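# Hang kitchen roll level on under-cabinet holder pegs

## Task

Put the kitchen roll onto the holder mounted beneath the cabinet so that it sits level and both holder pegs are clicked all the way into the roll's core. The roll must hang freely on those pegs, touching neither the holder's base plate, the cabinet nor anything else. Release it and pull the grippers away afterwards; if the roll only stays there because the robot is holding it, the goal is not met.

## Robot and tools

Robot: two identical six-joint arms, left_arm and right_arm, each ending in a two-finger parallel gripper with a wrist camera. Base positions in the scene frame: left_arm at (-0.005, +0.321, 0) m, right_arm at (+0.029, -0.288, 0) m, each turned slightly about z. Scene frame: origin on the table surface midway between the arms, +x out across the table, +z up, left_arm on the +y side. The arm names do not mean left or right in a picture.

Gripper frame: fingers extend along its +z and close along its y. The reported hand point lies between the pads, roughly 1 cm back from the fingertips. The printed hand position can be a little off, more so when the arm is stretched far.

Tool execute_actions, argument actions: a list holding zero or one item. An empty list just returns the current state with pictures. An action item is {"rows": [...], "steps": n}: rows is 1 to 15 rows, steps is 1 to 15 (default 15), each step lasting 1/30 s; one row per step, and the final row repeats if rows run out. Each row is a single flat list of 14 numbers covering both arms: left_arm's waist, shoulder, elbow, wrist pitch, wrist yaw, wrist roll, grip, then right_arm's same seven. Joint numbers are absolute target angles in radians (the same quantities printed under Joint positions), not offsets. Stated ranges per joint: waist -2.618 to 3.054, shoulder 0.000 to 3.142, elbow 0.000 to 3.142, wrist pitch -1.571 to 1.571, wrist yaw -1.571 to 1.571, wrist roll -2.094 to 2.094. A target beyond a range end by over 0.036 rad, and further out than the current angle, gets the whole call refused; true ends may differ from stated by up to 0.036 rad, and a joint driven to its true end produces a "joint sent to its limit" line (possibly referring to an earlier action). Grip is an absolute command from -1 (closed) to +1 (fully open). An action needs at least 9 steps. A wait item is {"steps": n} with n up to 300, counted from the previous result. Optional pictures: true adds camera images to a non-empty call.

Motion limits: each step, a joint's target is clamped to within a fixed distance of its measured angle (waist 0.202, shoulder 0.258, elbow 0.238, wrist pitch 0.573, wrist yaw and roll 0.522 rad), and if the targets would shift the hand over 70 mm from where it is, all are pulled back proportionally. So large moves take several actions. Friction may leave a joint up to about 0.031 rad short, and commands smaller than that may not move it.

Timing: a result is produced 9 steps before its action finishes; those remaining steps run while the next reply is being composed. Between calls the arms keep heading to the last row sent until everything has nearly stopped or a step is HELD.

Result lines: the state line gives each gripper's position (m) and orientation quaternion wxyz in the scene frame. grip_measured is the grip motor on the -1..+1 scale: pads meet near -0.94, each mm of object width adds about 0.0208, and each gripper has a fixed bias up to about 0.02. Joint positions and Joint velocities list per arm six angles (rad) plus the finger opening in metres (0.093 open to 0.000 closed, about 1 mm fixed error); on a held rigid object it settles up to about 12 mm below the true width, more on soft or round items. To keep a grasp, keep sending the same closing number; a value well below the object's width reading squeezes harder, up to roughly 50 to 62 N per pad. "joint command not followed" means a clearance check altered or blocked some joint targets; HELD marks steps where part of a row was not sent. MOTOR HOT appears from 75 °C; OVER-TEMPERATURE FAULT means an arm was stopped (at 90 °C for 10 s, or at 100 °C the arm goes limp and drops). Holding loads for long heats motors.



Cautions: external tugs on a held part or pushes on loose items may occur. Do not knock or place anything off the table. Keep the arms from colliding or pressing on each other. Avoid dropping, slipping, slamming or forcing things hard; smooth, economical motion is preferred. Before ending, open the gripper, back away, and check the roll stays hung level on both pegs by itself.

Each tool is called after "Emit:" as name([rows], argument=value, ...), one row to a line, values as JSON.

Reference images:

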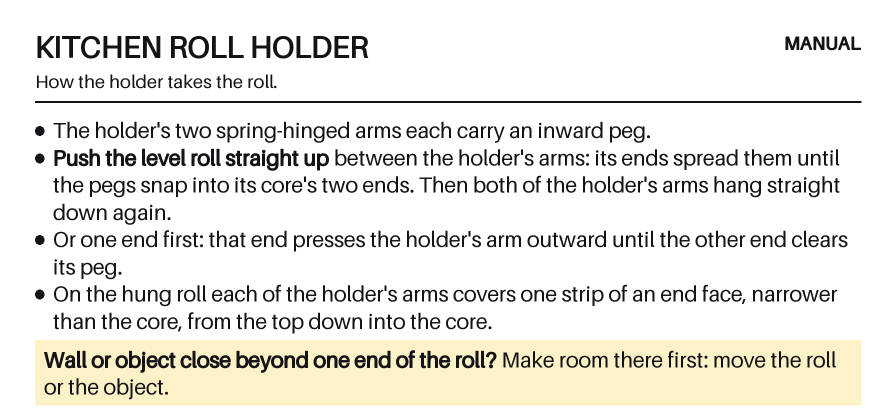

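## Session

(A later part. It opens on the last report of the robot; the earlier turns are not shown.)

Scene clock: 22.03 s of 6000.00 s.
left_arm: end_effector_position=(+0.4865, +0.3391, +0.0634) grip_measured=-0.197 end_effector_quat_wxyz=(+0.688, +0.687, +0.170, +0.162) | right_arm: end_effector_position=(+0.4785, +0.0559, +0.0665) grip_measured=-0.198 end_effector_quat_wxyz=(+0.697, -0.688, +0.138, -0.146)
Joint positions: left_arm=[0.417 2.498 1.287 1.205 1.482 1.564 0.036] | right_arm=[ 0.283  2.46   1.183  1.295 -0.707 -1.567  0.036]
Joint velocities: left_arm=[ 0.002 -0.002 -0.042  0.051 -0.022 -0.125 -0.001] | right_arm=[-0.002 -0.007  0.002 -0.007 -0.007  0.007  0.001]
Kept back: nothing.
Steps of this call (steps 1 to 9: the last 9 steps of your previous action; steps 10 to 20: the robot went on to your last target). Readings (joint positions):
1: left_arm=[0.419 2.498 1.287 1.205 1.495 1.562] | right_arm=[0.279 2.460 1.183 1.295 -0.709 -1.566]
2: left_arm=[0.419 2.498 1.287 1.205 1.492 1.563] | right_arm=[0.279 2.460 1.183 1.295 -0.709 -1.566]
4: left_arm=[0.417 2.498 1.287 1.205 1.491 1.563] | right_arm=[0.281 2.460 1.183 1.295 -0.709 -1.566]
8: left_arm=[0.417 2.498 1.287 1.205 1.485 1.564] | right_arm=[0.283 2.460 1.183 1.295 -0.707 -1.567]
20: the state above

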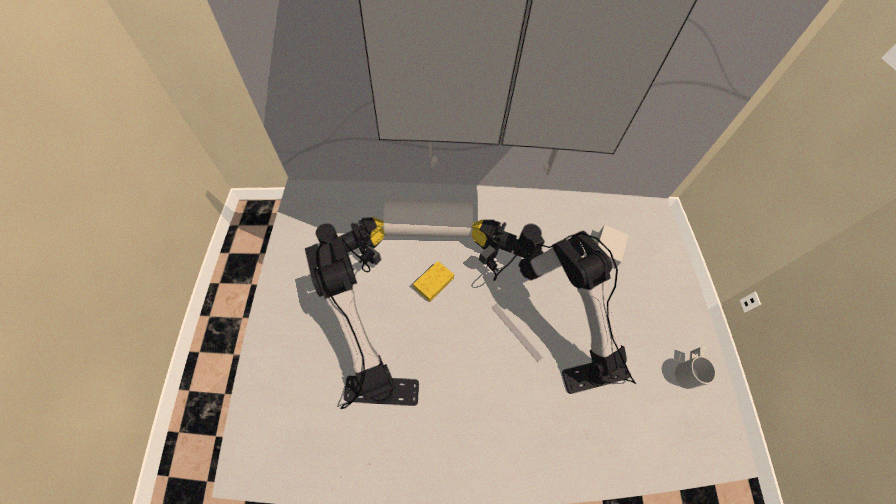

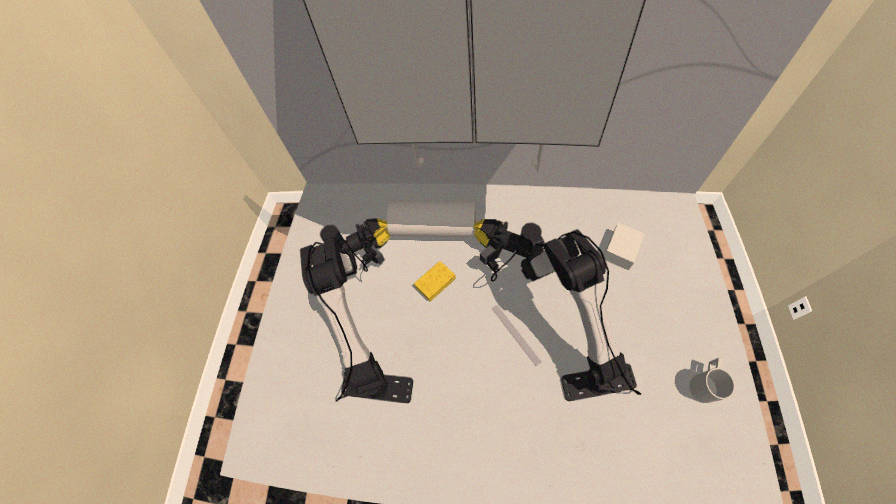

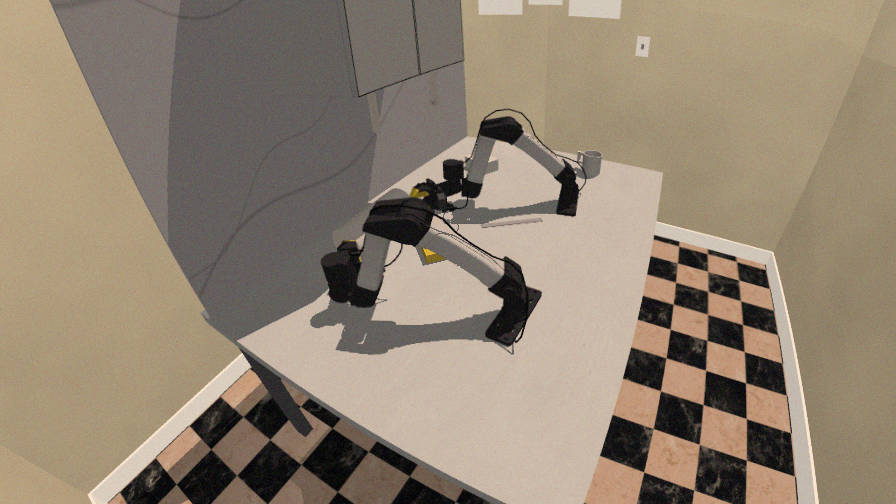

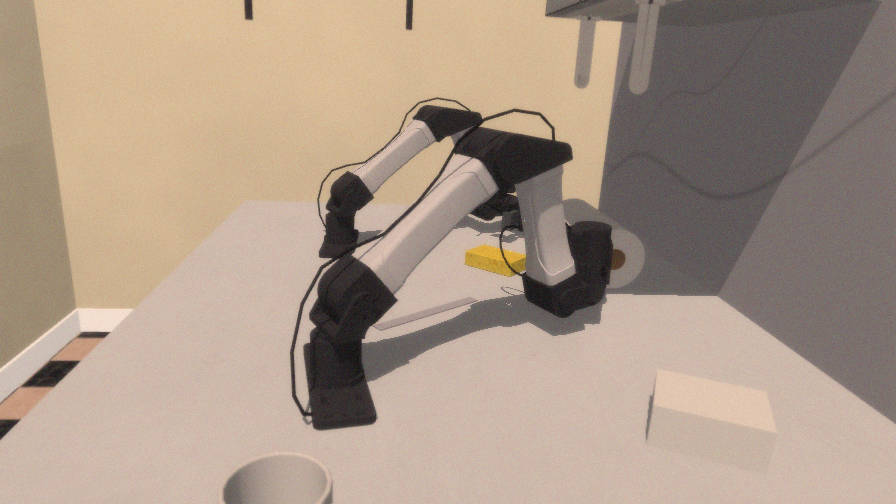

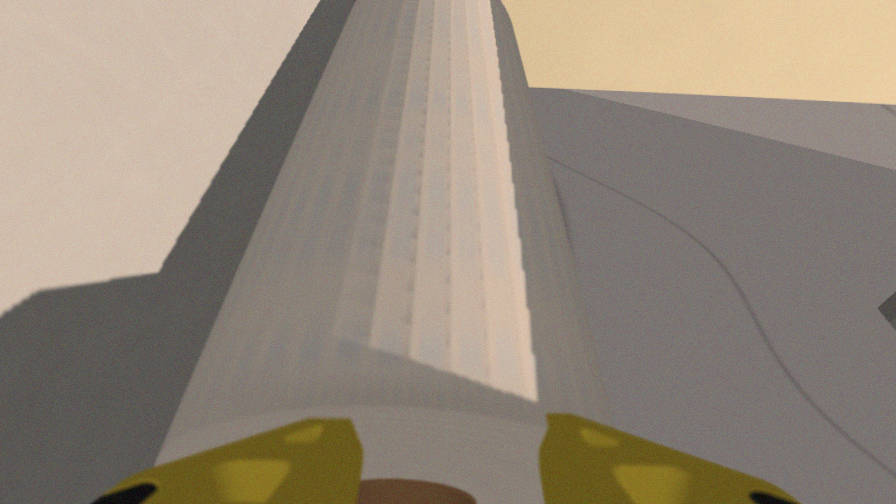

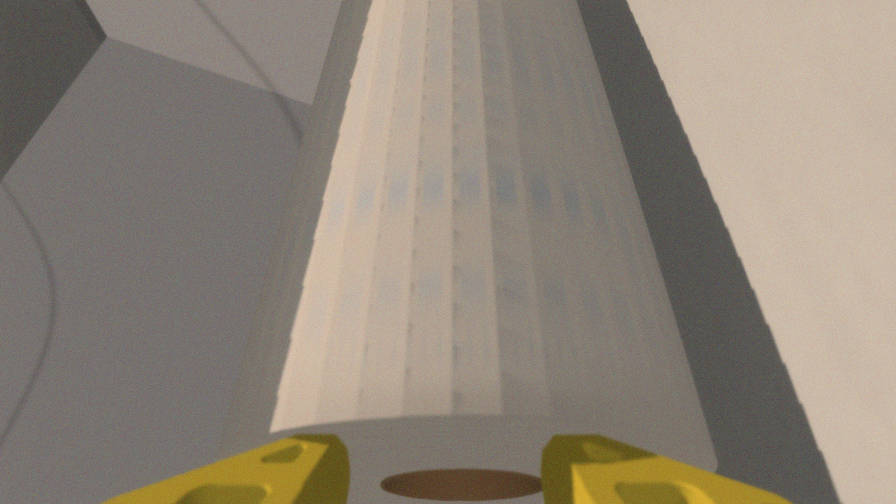

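Emit:
execute_actions([
  {"rows":[[0.42,2.5,1.29,1.21,1.5,1.57,-0.2,0.25,2.46,1.19,1.29,-0.7,-1.57,-0.2],[0.43,2.5,1.29,1.21,1.5,1.57,-0.2,0.24,2.46,1.19,1.29,-0.7,-1.57,-0.2],[0.43,2.5,1.29,1.21,1.5,1.57,-0.2,0.24,2.46,1.19,1.29,-0.7,-1.57,-0.2],[0.43,2.5,1.29,1.21,1.5,1.57,-0.2,0.24,2.46,1.19,1.29,-0.7,-1.57,-0.2],[0.43,2.5,1.29,1.21,1.5,1.57,-0.2,0.24,2.46,1.19,1.29,-0.7,-1.57,-0.2],[0.43,2.5,1.29,1.21,1.5,1.57,-0.2,0.24,2.515,1.255,1.25,-0.7,-1.57,-0.2]]},
])

Emit:
execute_actions([
  {"rows":[[0.43,2.5,1.29,1.21,1.5,1.57,-0.2,0.25,2.515,1.255,1.25,-0.7,-1.57,-0.2],[0.43,2.5,1.29,1.21,1.5,1.57,-0.2,0.26,2.515,1.255,1.25,-0.7,-1.57,-0.2],[0.42,2.5,1.29,1.21,1.5,1.57,-0.2,0.27,2.515,1.255,1.25,-0.7,-1.57,-0.2],[0.41,2.5,1.29,1.21,1.51,1.57,-0.2,0.28,2.515,1.255,1.25,-0.7,-1.57,-0.2],[0.41,2.5,1.29,1.21,1.52,1.57,-0.2,0.28,2.515,1.255,1.25,-0.7,-1.57,-0.2],[0.4,2.5,1.29,1.21,1.53,1.57,-0.2,0.29,2.515,1.255,1.25,-0.71,-1.57,-0.2],[0.39,2.5,1.29,1.21,1.54,1.57,-0.2,0.3,2.515,1.255,1.25,-0.72,-1.57,-0.2],[0.38,2.5,1.29,1.21,1.55,1.57,-0.2,0.31,2.515,1.255,1.25,-0.73,-1.57,-0.2],[0.37,2.5,1.29,1.21,1.56,1.57,-0.2,0.32,2.515,1.255,1.25,-0.74,-1.57,-0.2],[0.36,2.5,1.29,1.21,1.57,1.57,-0.2,0.33,2.515,1.255,1.25,-0.75,-1.57,-0.2],[0.35,2.5,1.29,1.21,1.57,1.57,-0.2,0.34,2.515,1.255,1.25,-0.76,-1.57,-0.2],[0.34,2.5,1.29,1.21,1.57,1.57,-0.2,0.35,2.515,1.255,1.25,-0.77,-1.57,-0.2]]},
])

Emit:
execute_actions([
  {"steps":15},
], pictures=true)

Scene clock: 23.37 s of 6000.00 s.
left_arm: end_effector_position=(+0.4855, +0.3442, +0.0634) grip_measured=-0.197 end_effector_quat_wxyz=(+0.688, +0.686, +0.172, +0.164) | right_arm: end_effector_position=(+0.4938, +0.0381, +0.0664) grip_measured=-0.198 end_effector_quat_wxyz=(+0.694, -0.685, +0.152, -0.161)
Joint positions: left_arm=[0.428 2.498 1.287 1.205 1.487 1.564 0.036] | right_arm=[ 0.243  2.465  1.192  1.293 -0.705 -1.567  0.036]
Joint velocities: left_arm=[ 0.012  0.007  0.002 -0.051 -0.051 -0.022 -0.001] | right_arm=[-0.105  0.247  0.481 -0.139 -0.007 -0.095 -0.001]
Steps of this call (steps 1 to 15: the robot went on to your last target; steps 16 to 34: nothing new was sent; steps 35 to 40: the first 6 steps of this action). Readings (joint positions):
35: left_arm=[0.422 2.498 1.287 1.205 1.477 1.564] | right_arm=[0.277 2.460 1.183 1.295 -0.705 -1.567]
36: left_arm=[0.425 2.498 1.287 1.205 1.479 1.564] | right_arm=[0.270 2.460 1.183 1.295 -0.705 -1.567]
38: left_arm=[0.428 2.498 1.287 1.205 1.484 1.564] | right_arm=[0.254 2.460 1.183 1.295 -0.704 -1.567]
40: the state above

Scene clock: 23.87 s of 6000.00 s.
left_arm: end_effector_position=(+0.4838, +0.3408, +0.0634) grip_measured=-0.197 end_effector_quat_wxyz=(+0.689, +0.687, +0.166, +0.158) | right_arm: end_effector_position=(+0.4947, +0.0499, +0.0575) grip_measured=-0.198 end_effector_quat_wxyz=(+0.691, -0.690, +0.152, -0.150)
Joint positions: left_arm=[0.424 2.498 1.287 1.205 1.499 1.564 0.036] | right_arm=[ 0.262  2.496  1.234  1.263 -0.701 -1.567  0.036]
Joint velocities: left_arm=[-0.071 -0.007 -0.017  0.022  0.037 -0.066 -0.   ] | right_arm=[ 0.208 -0.027 -0.002 -0.007  0.125  0.037 -0.001]
Steps of this call (steps 1 to 9: the last 9 steps of your previous action; steps 10 to 15: the first 6 steps of this action). Readings (joint positions):
10: left_arm=[0.428 2.498 1.287 1.205 1.491 1.564] | right_arm=[0.240 2.496 1.234 1.264 -0.702 -1.567]
11: left_arm=[0.428 2.498 1.287 1.205 1.491 1.564] | right_arm=[0.242 2.496 1.234 1.264 -0.702 -1.567]
13: left_arm=[0.427 2.498 1.287 1.205 1.493 1.564] | right_arm=[0.248 2.496 1.234 1.263 -0.702 -1.567]
15: the state above

Scene clock: 24.37 s of 6000.00 s.
left_arm: end_effector_position=(+0.4848, +0.3379, +0.0634) grip_measured=-0.197 end_effector_quat_wxyz=(+0.689, +0.688, +0.165, +0.158) | right_arm: end_effector_position=(+0.4916, +0.0545, +0.0575) grip_measured=-0.198 end_effector_quat_wxyz=(+0.692, -0.691, +0.150, -0.148)
Joint positions: left_arm=[0.417 2.498 1.287 1.205 1.494 1.565 0.036] | right_arm=[ 0.273  2.496  1.234  1.263 -0.698 -1.567  0.036]
Joint velocities: left_arm=[-0.002 -0.012 -0.002  0.037  0.066 -0.022 -0.   ] | right_arm=[ 0.012 -0.007 -0.007 -0.007 -0.007  0.051 -0.001]
Kept back: nothing.
Steps of this call (steps 1 to 9: the last 9 steps of your previous action; steps 10 to 15: the robot went on to your last target). Readings (joint positions):
1: left_arm=[0.421 2.498 1.287 1.205 1.499 1.564] | right_arm=[0.268 2.496 1.234 1.263 -0.699 -1.567]
2: left_arm=[0.421 2.498 1.287 1.205 1.498 1.564] | right_arm=[0.270 2.496 1.234 1.263 -0.698 -1.567]
4: left_arm=[0.419 2.498 1.287 1.205 1.499 1.564] | right_arm=[0.271 2.496 1.234 1.263 -0.698 -1.567]
8: left_arm=[0.417 2.498 1.287 1.205 1.496 1.565] | right_arm=[0.273 2.496 1.234 1.263 -0.698 -1.567]
15: the state above

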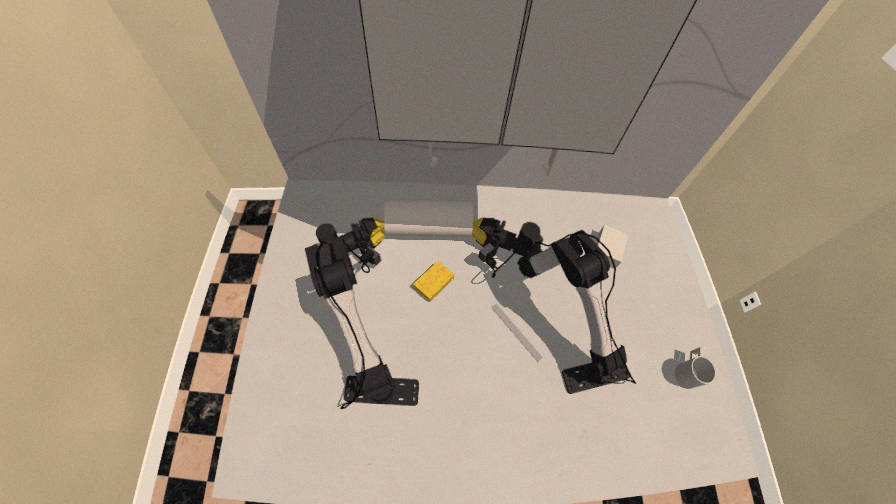

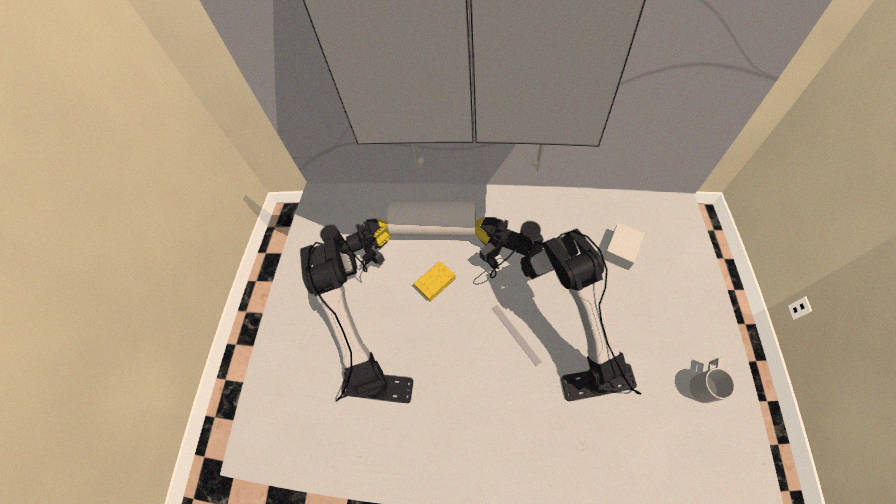

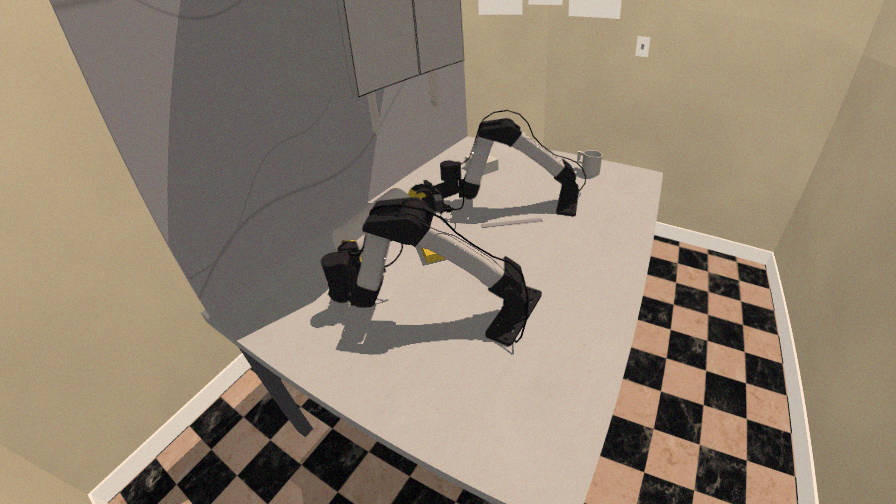

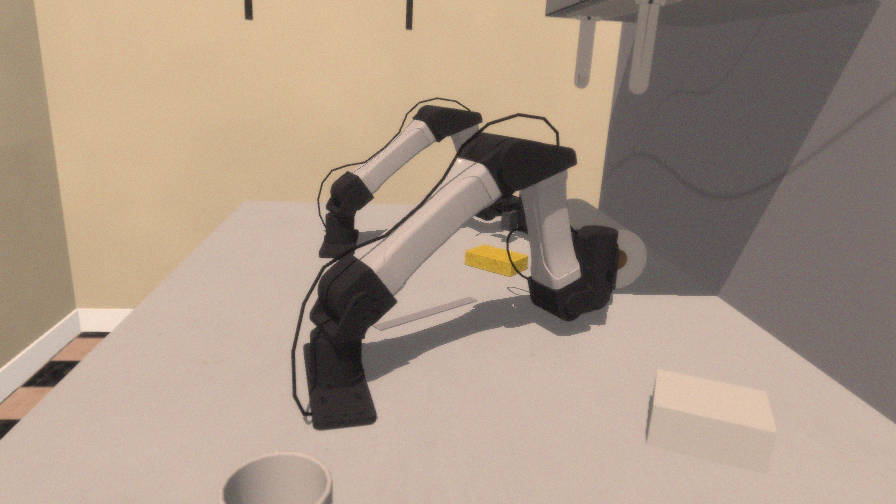

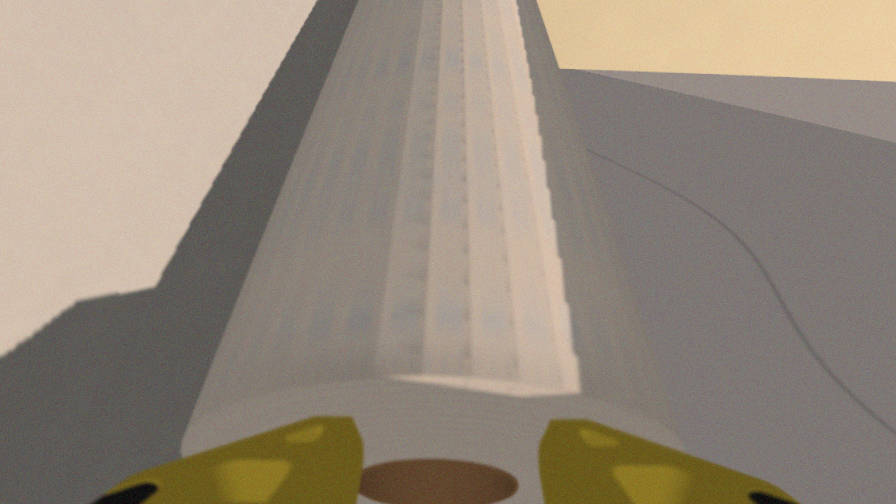

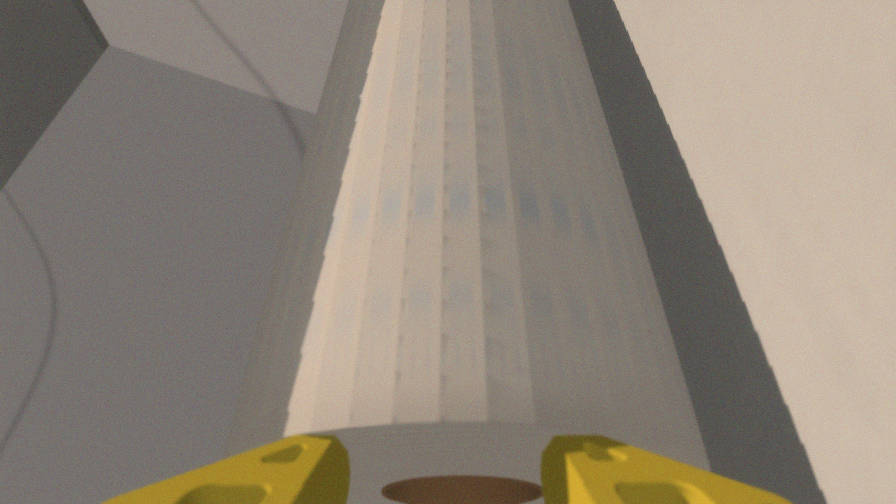

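Emit:
execute_actions([
  {"rows":[[0.332,2.483,1.287,1.197,1.564,1.57,-0.2,0.342,2.483,1.242,1.246,-0.777,-1.57,-0.2],[0.324,2.467,1.284,1.183,1.559,1.57,-0.2,0.334,2.461,1.233,1.233,-0.784,-1.57,-0.2],[0.316,2.45,1.281,1.17,1.553,1.57,-0.2,0.327,2.439,1.225,1.219,-0.791,-1.57,-0.2],[0.308,2.434,1.278,1.156,1.548,1.57,-0.2,0.319,2.417,1.216,1.206,-0.798,-1.57,-0.2],[0.3,2.417,1.275,1.143,1.542,1.57,-0.2,0.311,2.395,1.208,1.192,-0.804,-1.57,-0.2],[0.293,2.401,1.272,1.13,1.536,1.57,-0.2,0.303,2.374,1.2,1.178,-0.811,-1.57,-0.2],[0.285,2.384,1.269,1.116,1.531,1.57,-0.2,0.295,2.352,1.191,1.165,-0.818,-1.57,-0.2],[0.277,2.368,1.266,1.103,1.525,1.57,-0.2,0.288,2.33,1.183,1.151,-0.825,-1.57,-0.2],[0.269,2.351,1.263,1.089,1.52,1.57,-0.2,0.28,2.308,1.174,1.138,-0.832,-1.57,-0.2],[0.261,2.335,1.26,1.076,1.514,1.57,-0.2,0.272,2.286,1.166,1.124,-0.839,-1.57,-0.2],[0.253,2.318,1.257,1.063,1.508,1.57,-0.2,0.264,2.264,1.158,1.11,-0.846,-1.57,-0.2],[0.245,2.302,1.254,1.049,1.503,1.57,-0.2,0.256,2.242,1.149,1.097,-0.853,-1.57,-0.2],[0.237,2.285,1.251,1.036,1.497,1.57,-0.2,0.249,2.22,1.141,1.083,-0.86,-1.57,-0.2],[0.229,2.269,1.248,1.022,1.492,1.57,-0.2,0.241,2.198,1.132,1.07,-0.867,-1.57,-0.2],[0.222,2.253,1.245,1.009,1.486,1.57,-0.2,0.233,2.176,1.124,1.056,-0.873,-1.57,-0.2]]},
])

Emit:
execute_actions([
  {"rows":[[0.214,2.236,1.242,0.996,1.48,1.57,-0.2,0.225,2.154,1.116,1.042,-0.88,-1.57,-0.2],[0.206,2.22,1.239,0.982,1.475,1.57,-0.2,0.217,2.132,1.107,1.029,-0.887,-1.57,-0.2],[0.198,2.203,1.236,0.969,1.469,1.57,-0.2,0.21,2.11,1.099,1.015,-0.894,-1.57,-0.2],[0.19,2.187,1.233,0.955,1.464,1.57,-0.2,0.202,2.088,1.09,1.002,-0.901,-1.57,-0.2],[0.182,2.17,1.23,0.942,1.458,1.57,-0.2,0.194,2.066,1.082,0.988,-0.908,-1.57,-0.2],[0.174,2.154,1.227,0.929,1.452,1.57,-0.2,0.186,2.045,1.074,0.974,-0.915,-1.57,-0.2],[0.166,2.137,1.224,0.915,1.447,1.57,-0.2,0.178,2.023,1.065,0.961,-0.922,-1.57,-0.2],[0.158,2.121,1.221,0.902,1.441,1.57,-0.2,0.171,2.001,1.057,0.947,-0.929,-1.57,-0.2],[0.15,2.104,1.218,0.888,1.436,1.57,-0.2,0.163,1.979,1.048,0.934,-0.936,-1.57,-0.2],[0.142,2.088,1.215,0.875,1.43,1.57,-0.2,0.155,1.957,1.04,0.92,-0.942,-1.57,-0.2],[0.135,2.071,1.212,0.862,1.424,1.57,-0.2,0.147,1.935,1.032,0.906,-0.949,-1.57,-0.2],[0.127,2.055,1.209,0.848,1.419,1.57,-0.2,0.139,1.913,1.023,0.893,-0.956,-1.57,-0.2],[0.119,2.038,1.206,0.835,1.413,1.57,-0.2,0.132,1.891,1.015,0.879,-0.963,-1.57,-0.2],[0.111,2.022,1.203,0.821,1.408,1.57,-0.2,0.124,1.869,1.006,0.866,-0.97,-1.57,-0.2],[0.103,2.006,1.2,0.808,1.402,1.57,-0.2,0.116,1.847,0.998,0.852,-0.977,-1.57,-0.2]]},
])

Emit:
execute_actions([
  {"rows":[[0.095,1.989,1.197,0.795,1.396,1.57,-0.2,0.108,1.825,0.99,0.838,-0.984,-1.57,-0.2],[0.087,1.973,1.194,0.781,1.391,1.57,-0.2,0.1,1.803,0.981,0.825,-0.991,-1.57,-0.2],[0.079,1.956,1.191,0.768,1.385,1.57,-0.2,0.093,1.781,0.973,0.811,-0.998,-1.57,-0.2],[0.071,1.94,1.188,0.754,1.38,1.57,-0.2,0.085,1.759,0.964,0.798,-1.005,-1.57,-0.2],[0.063,1.923,1.185,0.741,1.374,1.57,-0.2,0.077,1.737,0.956,0.784,-1.011,-1.57,-0.2],[0.056,1.907,1.182,0.728,1.368,1.57,-0.2,0.069,1.716,0.948,0.77,-1.018,-1.57,-0.2],[0.048,1.89,1.179,0.714,1.363,1.57,-0.2,0.061,1.694,0.939,0.757,-1.025,-1.57,-0.2],[0.04,1.874,1.176,0.701,1.357,1.57,-0.2,0.054,1.672,0.931,0.743,-1.032,-1.57,-0.2],[0.032,1.857,1.173,0.687,1.352,1.57,-0.2,0.046,1.65,0.922,0.73,-1.039,-1.57,-0.2],[0.024,1.841,1.17,0.674,1.346,1.57,-0.2,0.038,1.628,0.914,0.716,-1.046,-1.57,-0.2],[0.016,1.824,1.167,0.661,1.34,1.57,-0.2,0.03,1.606,0.906,0.702,-1.053,-1.57,-0.2],[0.008,1.808,1.164,0.647,1.335,1.57,-0.2,0.022,1.584,0.897,0.689,-1.06,-1.57,-0.2],[0,1.791,1.161,0.634,1.33,1.57,-0.2,0.015,1.562,0.889,0.675,-1.067,-1.57,-0.2],[-0.008,1.775,1.158,0.62,1.325,1.57,-0.2,0.007,1.54,0.88,0.662,-1.074,-1.57,-0.2],[-0.015,1.759,1.155,0.605,1.32,1.57,-0.2,0,1.518,0.87,0.648,-1.08,-1.57,-0.2]]},
])

Emit:
execute_actions([
  {"steps":22},
], pictures=true)

Emit:
zoom_image(camera="cam_head_left", region=[360,120,620,260])

Scene clock: 26.53 s of 6000.00 s.
left_arm: end_effector_position=(+0.4904, +0.3301, +0.0728) grip_measured=-0.197 end_effector_quat_wxyz=(+0.689, +0.686, +0.174, +0.153) | right_arm: end_effector_position=(+0.4933, +0.0476, +0.0677) grip_measured=-0.198 end_effector_quat_wxyz=(+0.686, -0.695, +0.159, -0.143)
Joint positions: left_arm=[0.396 2.467 1.287 1.156 1.467 1.565 0.036] | right_arm=[ 0.258  2.443  1.212  1.207 -0.707 -1.567  0.036]
Joint velocities: left_arm=[-0.222 -0.369  0.002 -0.418 -0.139 -0.037 -0.001] | right_arm=[-0.198 -0.574 -0.276 -0.388 -0.081  0.037  0.   ]
Steps of this call (steps 1 to 15: the robot went on to your last target; steps 16 to 59: nothing new was sent; steps 60 to 65: the first 6 steps of this action). Readings (joint positions):
60: left_arm=[0.416 2.498 1.287 1.204 1.493 1.565] | right_arm=[0.273 2.496 1.234 1.263 -0.698 -1.567]
61: left_arm=[0.414 2.497 1.287 1.201 1.489 1.565] | right_arm=[0.273 2.493 1.234 1.261 -0.698 -1.567]
63: left_arm=[0.409 2.487 1.287 1.183 1.478 1.565] | right_arm=[0.269 2.477 1.230 1.238 -0.699 -1.567]
65: the state above

Scene clock: 27.03 s of 6000.00 s.
left_arm: end_effector_position=(+0.4915, +0.2694, +0.1615) grip_measured=-0.197 end_effector_quat_wxyz=(+0.692, +0.692, +0.142, +0.148) | right_arm: end_effector_position=(+0.4947, -0.0128, +0.1651) grip_measured=-0.198 end_effector_quat_wxyz=(+0.688, -0.688, +0.166, -0.162)
Joint positions: left_arm=[0.267 2.208 1.251 0.97  1.393 1.565 0.036] | right_arm=[ 0.135  2.103  1.094  1.007 -0.793 -1.567  0.036]
Joint velocities: left_arm=[-0.222 -0.418 -0.1   -0.344 -0.154 -0.022  0.001] | right_arm=[-0.212 -0.593 -0.266 -0.418 -0.256 -0.007  0.   ]
Steps of this call (steps 1 to 9: the last 9 steps of your previous action; steps 10 to 15: the first 6 steps of this action). Readings (joint positions):
10: left_arm=[0.305 2.285 1.271 1.037 1.417 1.565] | right_arm=[0.171 2.210 1.138 1.080 -0.760 -1.567]
11: left_arm=[0.298 2.269 1.267 1.025 1.412 1.565] | right_arm=[0.164 2.188 1.130 1.065 -0.766 -1.567]
13: left_arm=[0.283 2.238 1.259 0.998 1.403 1.565] | right_arm=[0.149 2.145 1.112 1.037 -0.779 -1.567]
15: the state above

Scene clock: 27.53 s of 6000.00 s.
left_arm: end_effector_position=(+0.4684, +0.2132, +0.2343) grip_measured=-0.197 end_effector_quat_wxyz=(+0.695, +0.694, +0.132, +0.136) | right_arm: end_effector_position=(+0.4601, -0.0686, +0.2381) grip_measured=-0.198 end_effector_quat_wxyz=(+0.687, -0.687, +0.169, -0.166)
Joint positions: left_arm=[0.15  1.961 1.204 0.769 1.305 1.565 0.036] | right_arm=[ 0.02   1.771  0.971  0.8   -0.895 -1.567  0.036]
Joint velocities: left_arm=[-0.222 -0.462 -0.085 -0.344 -0.227 -0.051  0.   ] | right_arm=[-0.222 -0.618 -0.242 -0.344 -0.183  0.007  0.   ]
Steps of this call (steps 1 to 9: the last 9 steps of your previous action; steps 10 to 15: the first 6 steps of this action). Readings (joint positions):
10: left_arm=[0.189 2.044 1.219 0.835 1.336 1.565] | right_arm=[0.058 1.883 1.011 0.866 -0.861 -1.567]
11: left_arm=[0.181 2.027 1.216 0.821 1.330 1.565] | right_arm=[0.050 1.860 1.003 0.853 -0.868 -1.567]
13: left_arm=[0.166 1.994 1.210 0.795 1.318 1.565] | right_arm=[0.036 1.816 0.987 0.827 -0.881 -1.567]
15: the state above

Scene clock: 28.27 s of 6000.00 s.
left_arm: end_effector_position=(+0.4419, +0.1783, +0.2808) grip_measured=-0.197 end_effector_quat_wxyz=(+0.693, +0.694, +0.143, +0.131) | right_arm: end_effector_position=(+0.4173, -0.1022, +0.2772) grip_measured=-0.198 end_effector_quat_wxyz=(+0.687, -0.689, +0.167, -0.159)
Joint positions: left_arm=[0.067 1.776 1.172 0.593 1.215 1.565 0.036] | right_arm=[-0.062  1.527  0.886  0.631 -0.992 -1.567  0.036]
Joint velocities: left_arm=[ 0.002 -0.007 -0.007  0.007 -0.037 -0.051 -0.001] | right_arm=[ 0.012  0.007 -0.007  0.007  0.007 -0.007 -0.001]
Kept back: nothing.
Steps of this call (steps 1 to 9: the last 9 steps of your previous action; steps 10 to 22: the robot went on to your last target). Readings (joint positions):
1: left_arm=[0.142 1.945 1.201 0.755 1.299 1.565] | right_arm=[0.013 1.750 0.963 0.787 -0.902 -1.567]
2: left_arm=[0.135 1.928 1.197 0.742 1.293 1.565] | right_arm=[0.005 1.728 0.955 0.773 -0.909 -1.567]
4: left_arm=[0.119 1.895 1.191 0.715 1.280 1.565] | right_arm=[-0.010 1.684 0.938 0.747 -0.923 -1.567]
8: left_arm=[0.089 1.830 1.178 0.661 1.253 1.565] | right_arm=[-0.040 1.595 0.905 0.693 -0.951 -1.567]
22: the state above

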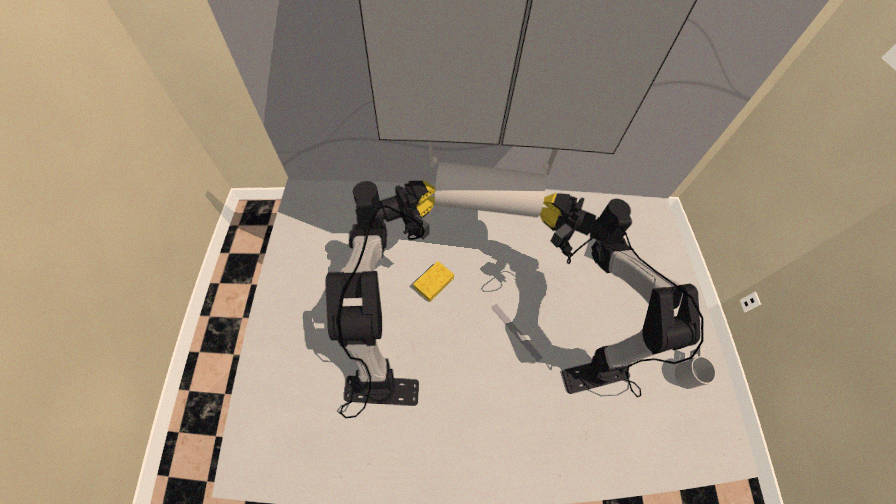

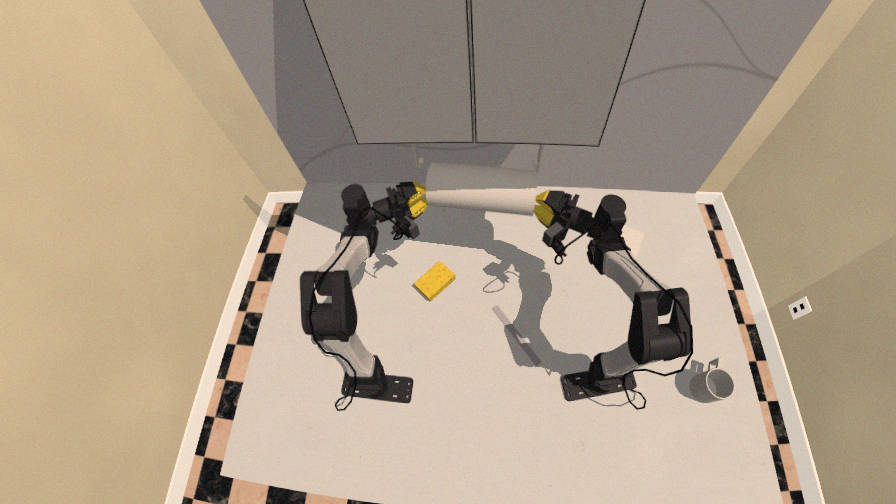

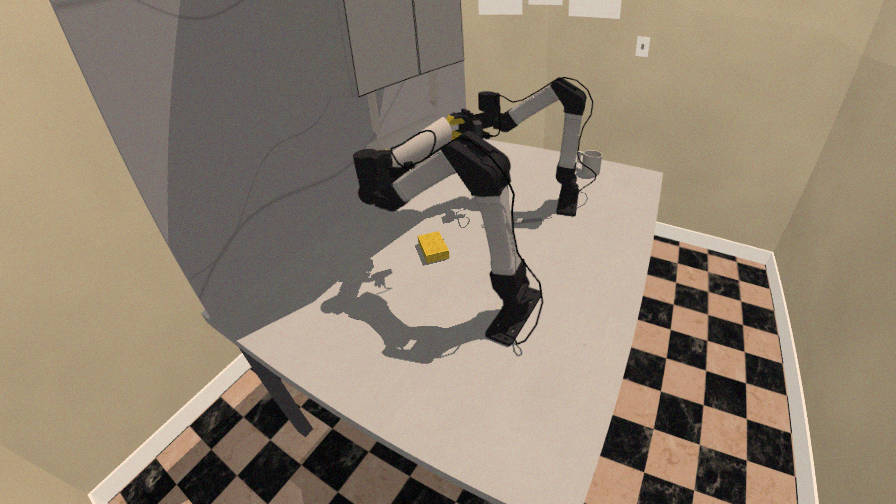

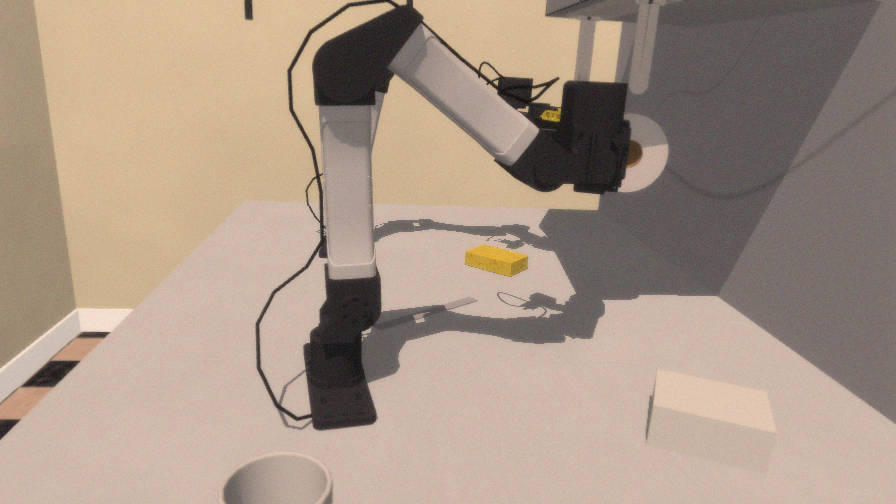

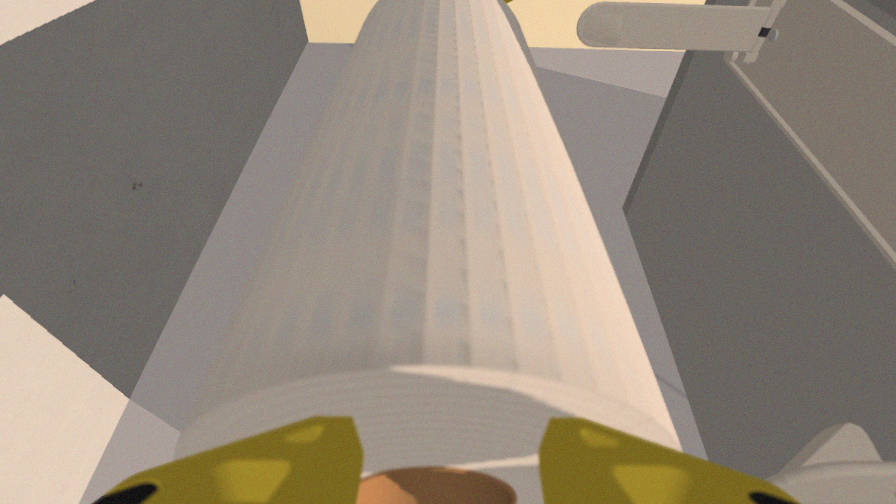

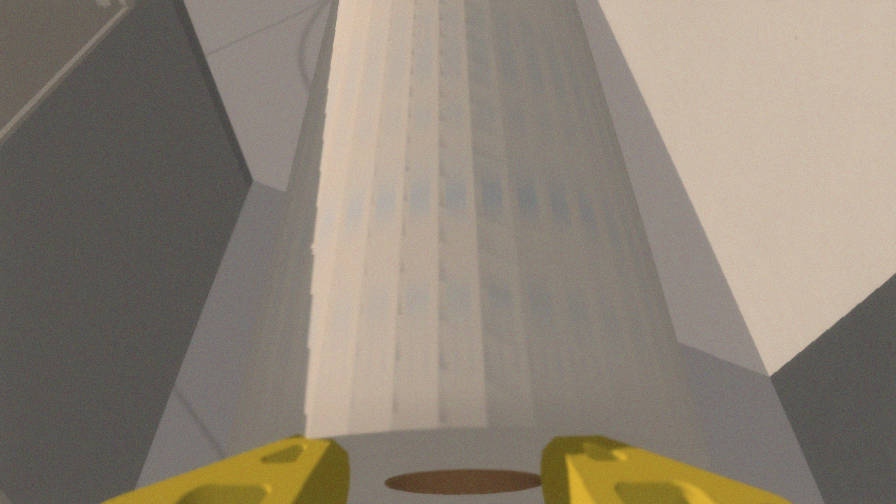

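Region (360, 120, 620, 260) of cam_head_left's 896x504 image, scaled by 1.938, with more detail than that image has; it fills the top 271 rows of this view, and the rest is white.

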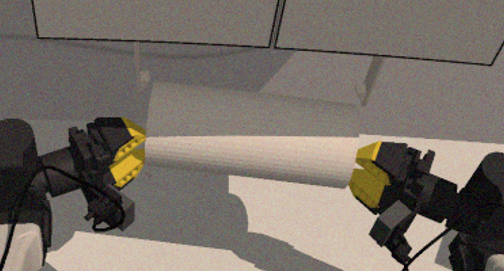

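Emit:
execute_actions([
  {"rows":[[-0.01,1.75,1.18,0.58,1.33,1.57,-0.2,0.01,1.51,0.9,0.62,-1.08,-1.57,-0.2],[-0.01,1.75,1.18,0.58,1.33,1.57,-0.2,0.01,1.51,0.9,0.62,-1.08,-1.57,-0.2],[-0.005,1.735,1.19,0.56,1.34,1.57,-0.2,0.02,1.5,0.92,0.6,-1.08,-1.57,-0.2],[-0.005,1.735,1.19,0.56,1.34,1.57,-0.2,0.02,1.5,0.92,0.6,-1.08,-1.57,-0.2],[0.003,1.72,1.2,0.545,1.35,1.57,-0.2,0.035,1.495,0.94,0.58,-1.07,-1.57,-0.2],[0.003,1.72,1.2,0.545,1.35,1.57,-0.2,0.035,1.495,0.94,0.58,-1.07,-1.57,-0.2],[0.01,1.705,1.21,0.53,1.36,1.57,-0.2,0.05,1.49,0.955,0.565,-1.07,-1.57,-0.2]]},
])

Emit:
execute_actions([
  {"steps":18},
], pictures=true)

Emit:
zoom_image(camera="cam_head_left", region=[390,130,590,230])

Scene clock: 29.37 s of 6000.00 s.
left_arm: end_effector_position=(+0.4418, +0.1812, +0.2789) grip_measured=-0.197 end_effector_quat_wxyz=(+0.691, +0.695, +0.158, +0.123) | right_arm: end_effector_position=(+0.4141, -0.0981, +0.2747) grip_measured=-0.198 end_effector_quat_wxyz=(+0.684, -0.694, +0.173, -0.142)
Joint positions: left_arm=[0.073 1.766 1.172 0.549 1.21  1.565 0.036] | right_arm=[-0.053  1.521  0.893  0.585 -0.998 -1.567  0.036]
Joint velocities: left_arm=[ 0.115 -0.115  0.017 -0.139  0.022 -0.022 -0.   ] | right_arm=[ 0.125 -0.051  0.134 -0.198  0.037 -0.022 -0.   ]
Steps of this call (steps 1 to 27: the robot went on to your last target; steps 28 to 33: the first 6 steps of this action). Readings (joint positions):
28: left_arm=[0.067 1.776 1.172 0.586 1.210 1.565] | right_arm=[-0.062 1.527 0.886 0.624 -1.000 -1.567]
29: left_arm=[0.067 1.776 1.172 0.582 1.210 1.565] | right_arm=[-0.062 1.527 0.886 0.621 -1.000 -1.567]
31: left_arm=[0.068 1.773 1.172 0.567 1.210 1.565] | right_arm=[-0.060 1.525 0.886 0.606 -1.000 -1.567]
33: the state above

Scene clock: 29.97 s of 6000.00 s.
left_arm: end_effector_position=(+0.4398, +0.1904, +0.2940) grip_measured=-0.197 end_effector_quat_wxyz=(+0.690, +0.693, +0.161, +0.135) | right_arm: end_effector_position=(+0.4087, -0.0884, +0.2889) grip_measured=-0.198 end_effector_quat_wxyz=(+0.688, -0.694, +0.160, -0.139)
Joint positions: left_arm=[0.094 1.732 1.187 0.514 1.211 1.565 0.036] | right_arm=[-0.027  1.501  0.924  0.548 -0.996 -1.567  0.036]
Joint velocities: left_arm=[ 0.002 -0.022  0.002 -0.022  0.022 -0.022 -0.   ] | right_arm=[ 0.012  0.002 -0.012 -0.022 -0.051  0.007 -0.   ]
Kept back: nothing.
Steps of this call (steps 1 to 9: the last 9 steps of your previous action; steps 10 to 18: the robot went on to your last target). Readings (joint positions):
1: left_arm=[0.077 1.760 1.172 0.541 1.210 1.565] | right_arm=[-0.047 1.518 0.899 0.575 -0.997 -1.567]
2: left_arm=[0.082 1.753 1.172 0.533 1.210 1.565] | right_arm=[-0.041 1.515 0.907 0.567 -0.996 -1.567]
4: left_arm=[0.091 1.742 1.178 0.526 1.211 1.565] | right_arm=[-0.030 1.508 0.918 0.560 -0.996 -1.567]
8: left_arm=[0.094 1.732 1.187 0.525 1.211 1.565] | right_arm=[-0.027 1.501 0.924 0.557 -0.996 -1.567]
18: the state above

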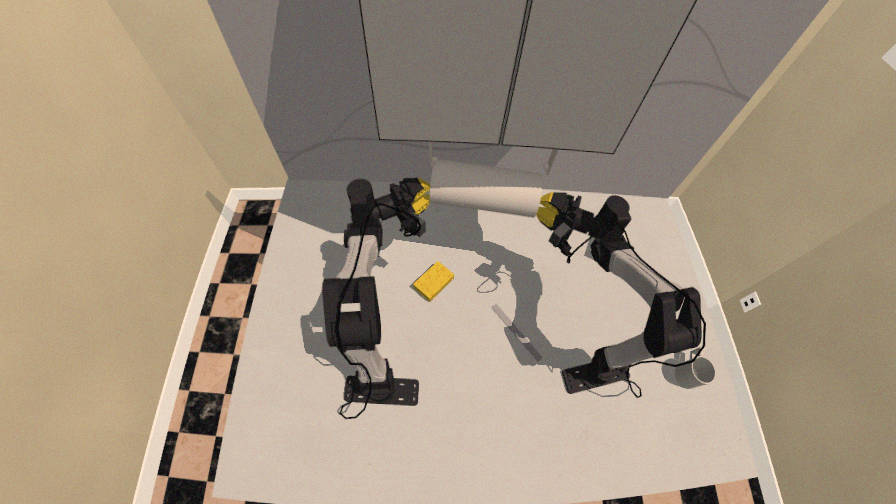

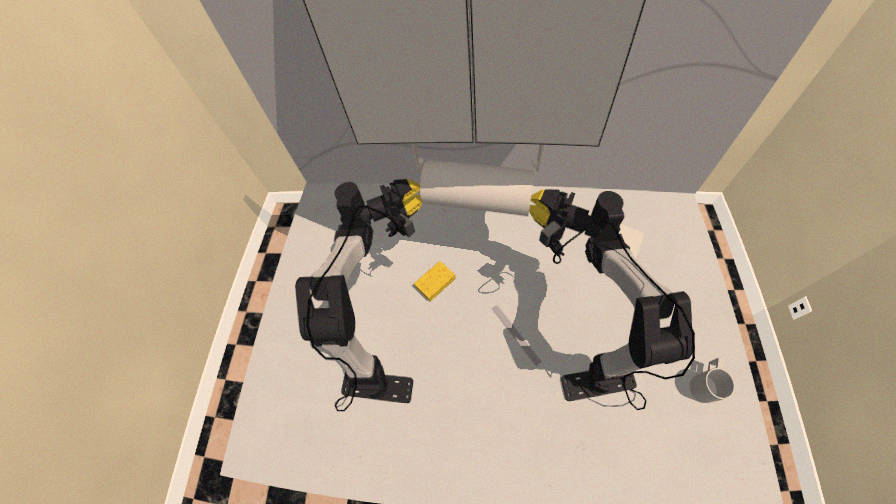

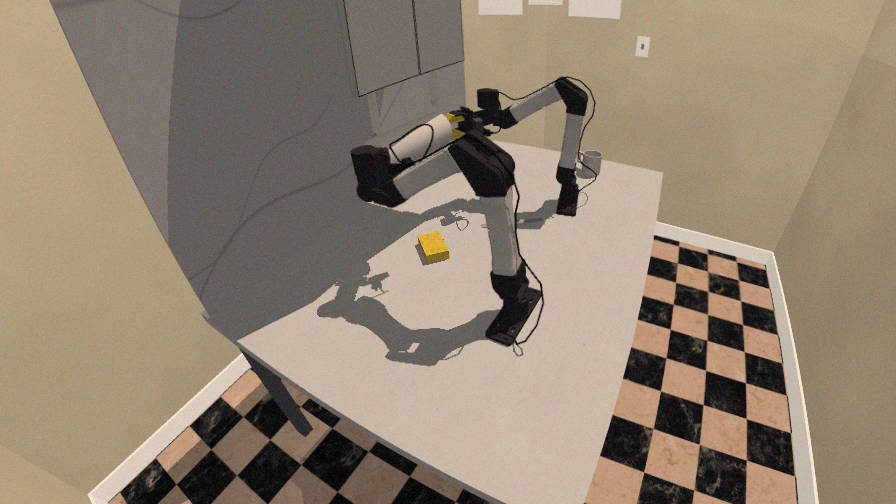

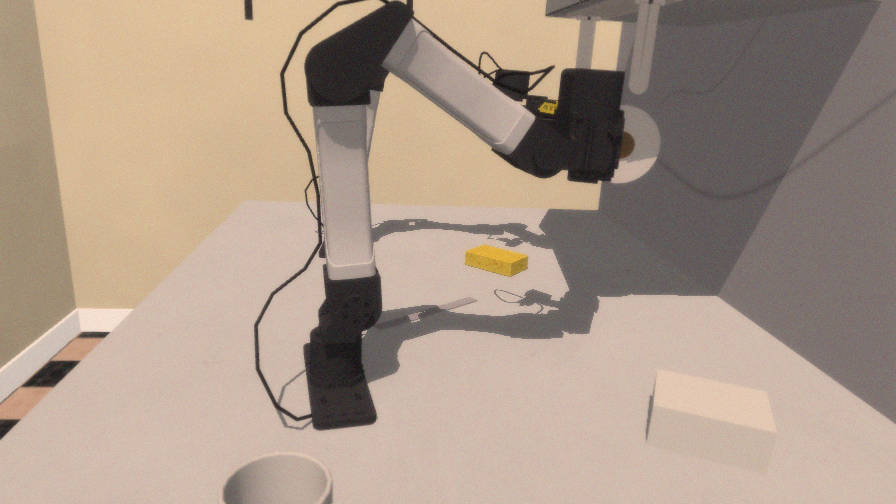

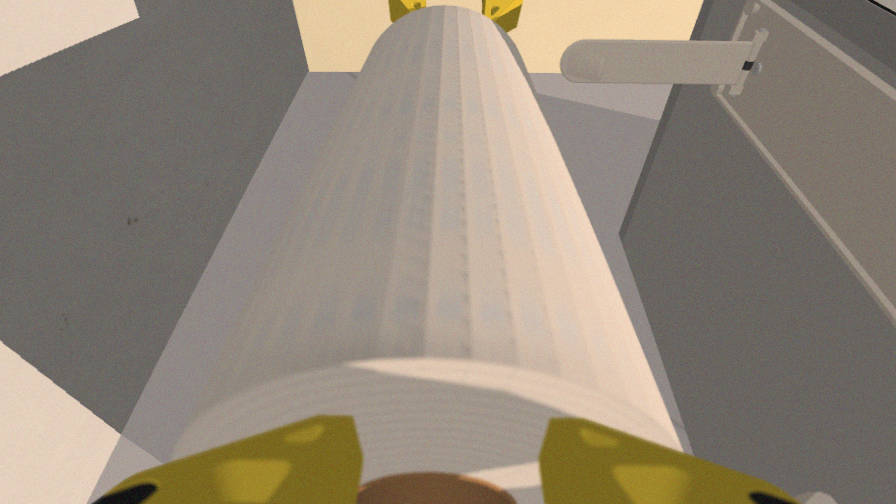

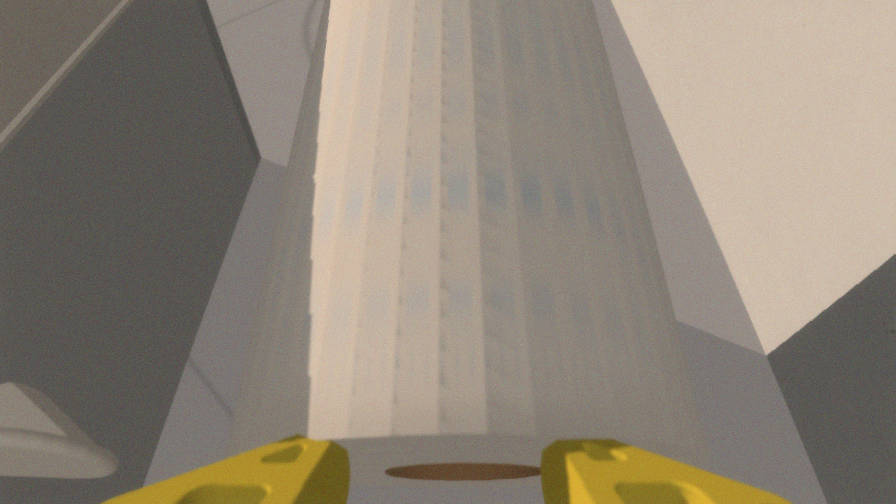

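Region (390, 130, 590, 230) of cam_head_left's 896x504 image, scaled by 2.520, with more detail than that image has.

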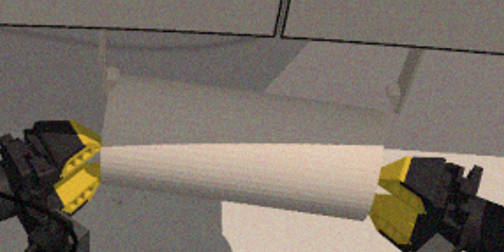

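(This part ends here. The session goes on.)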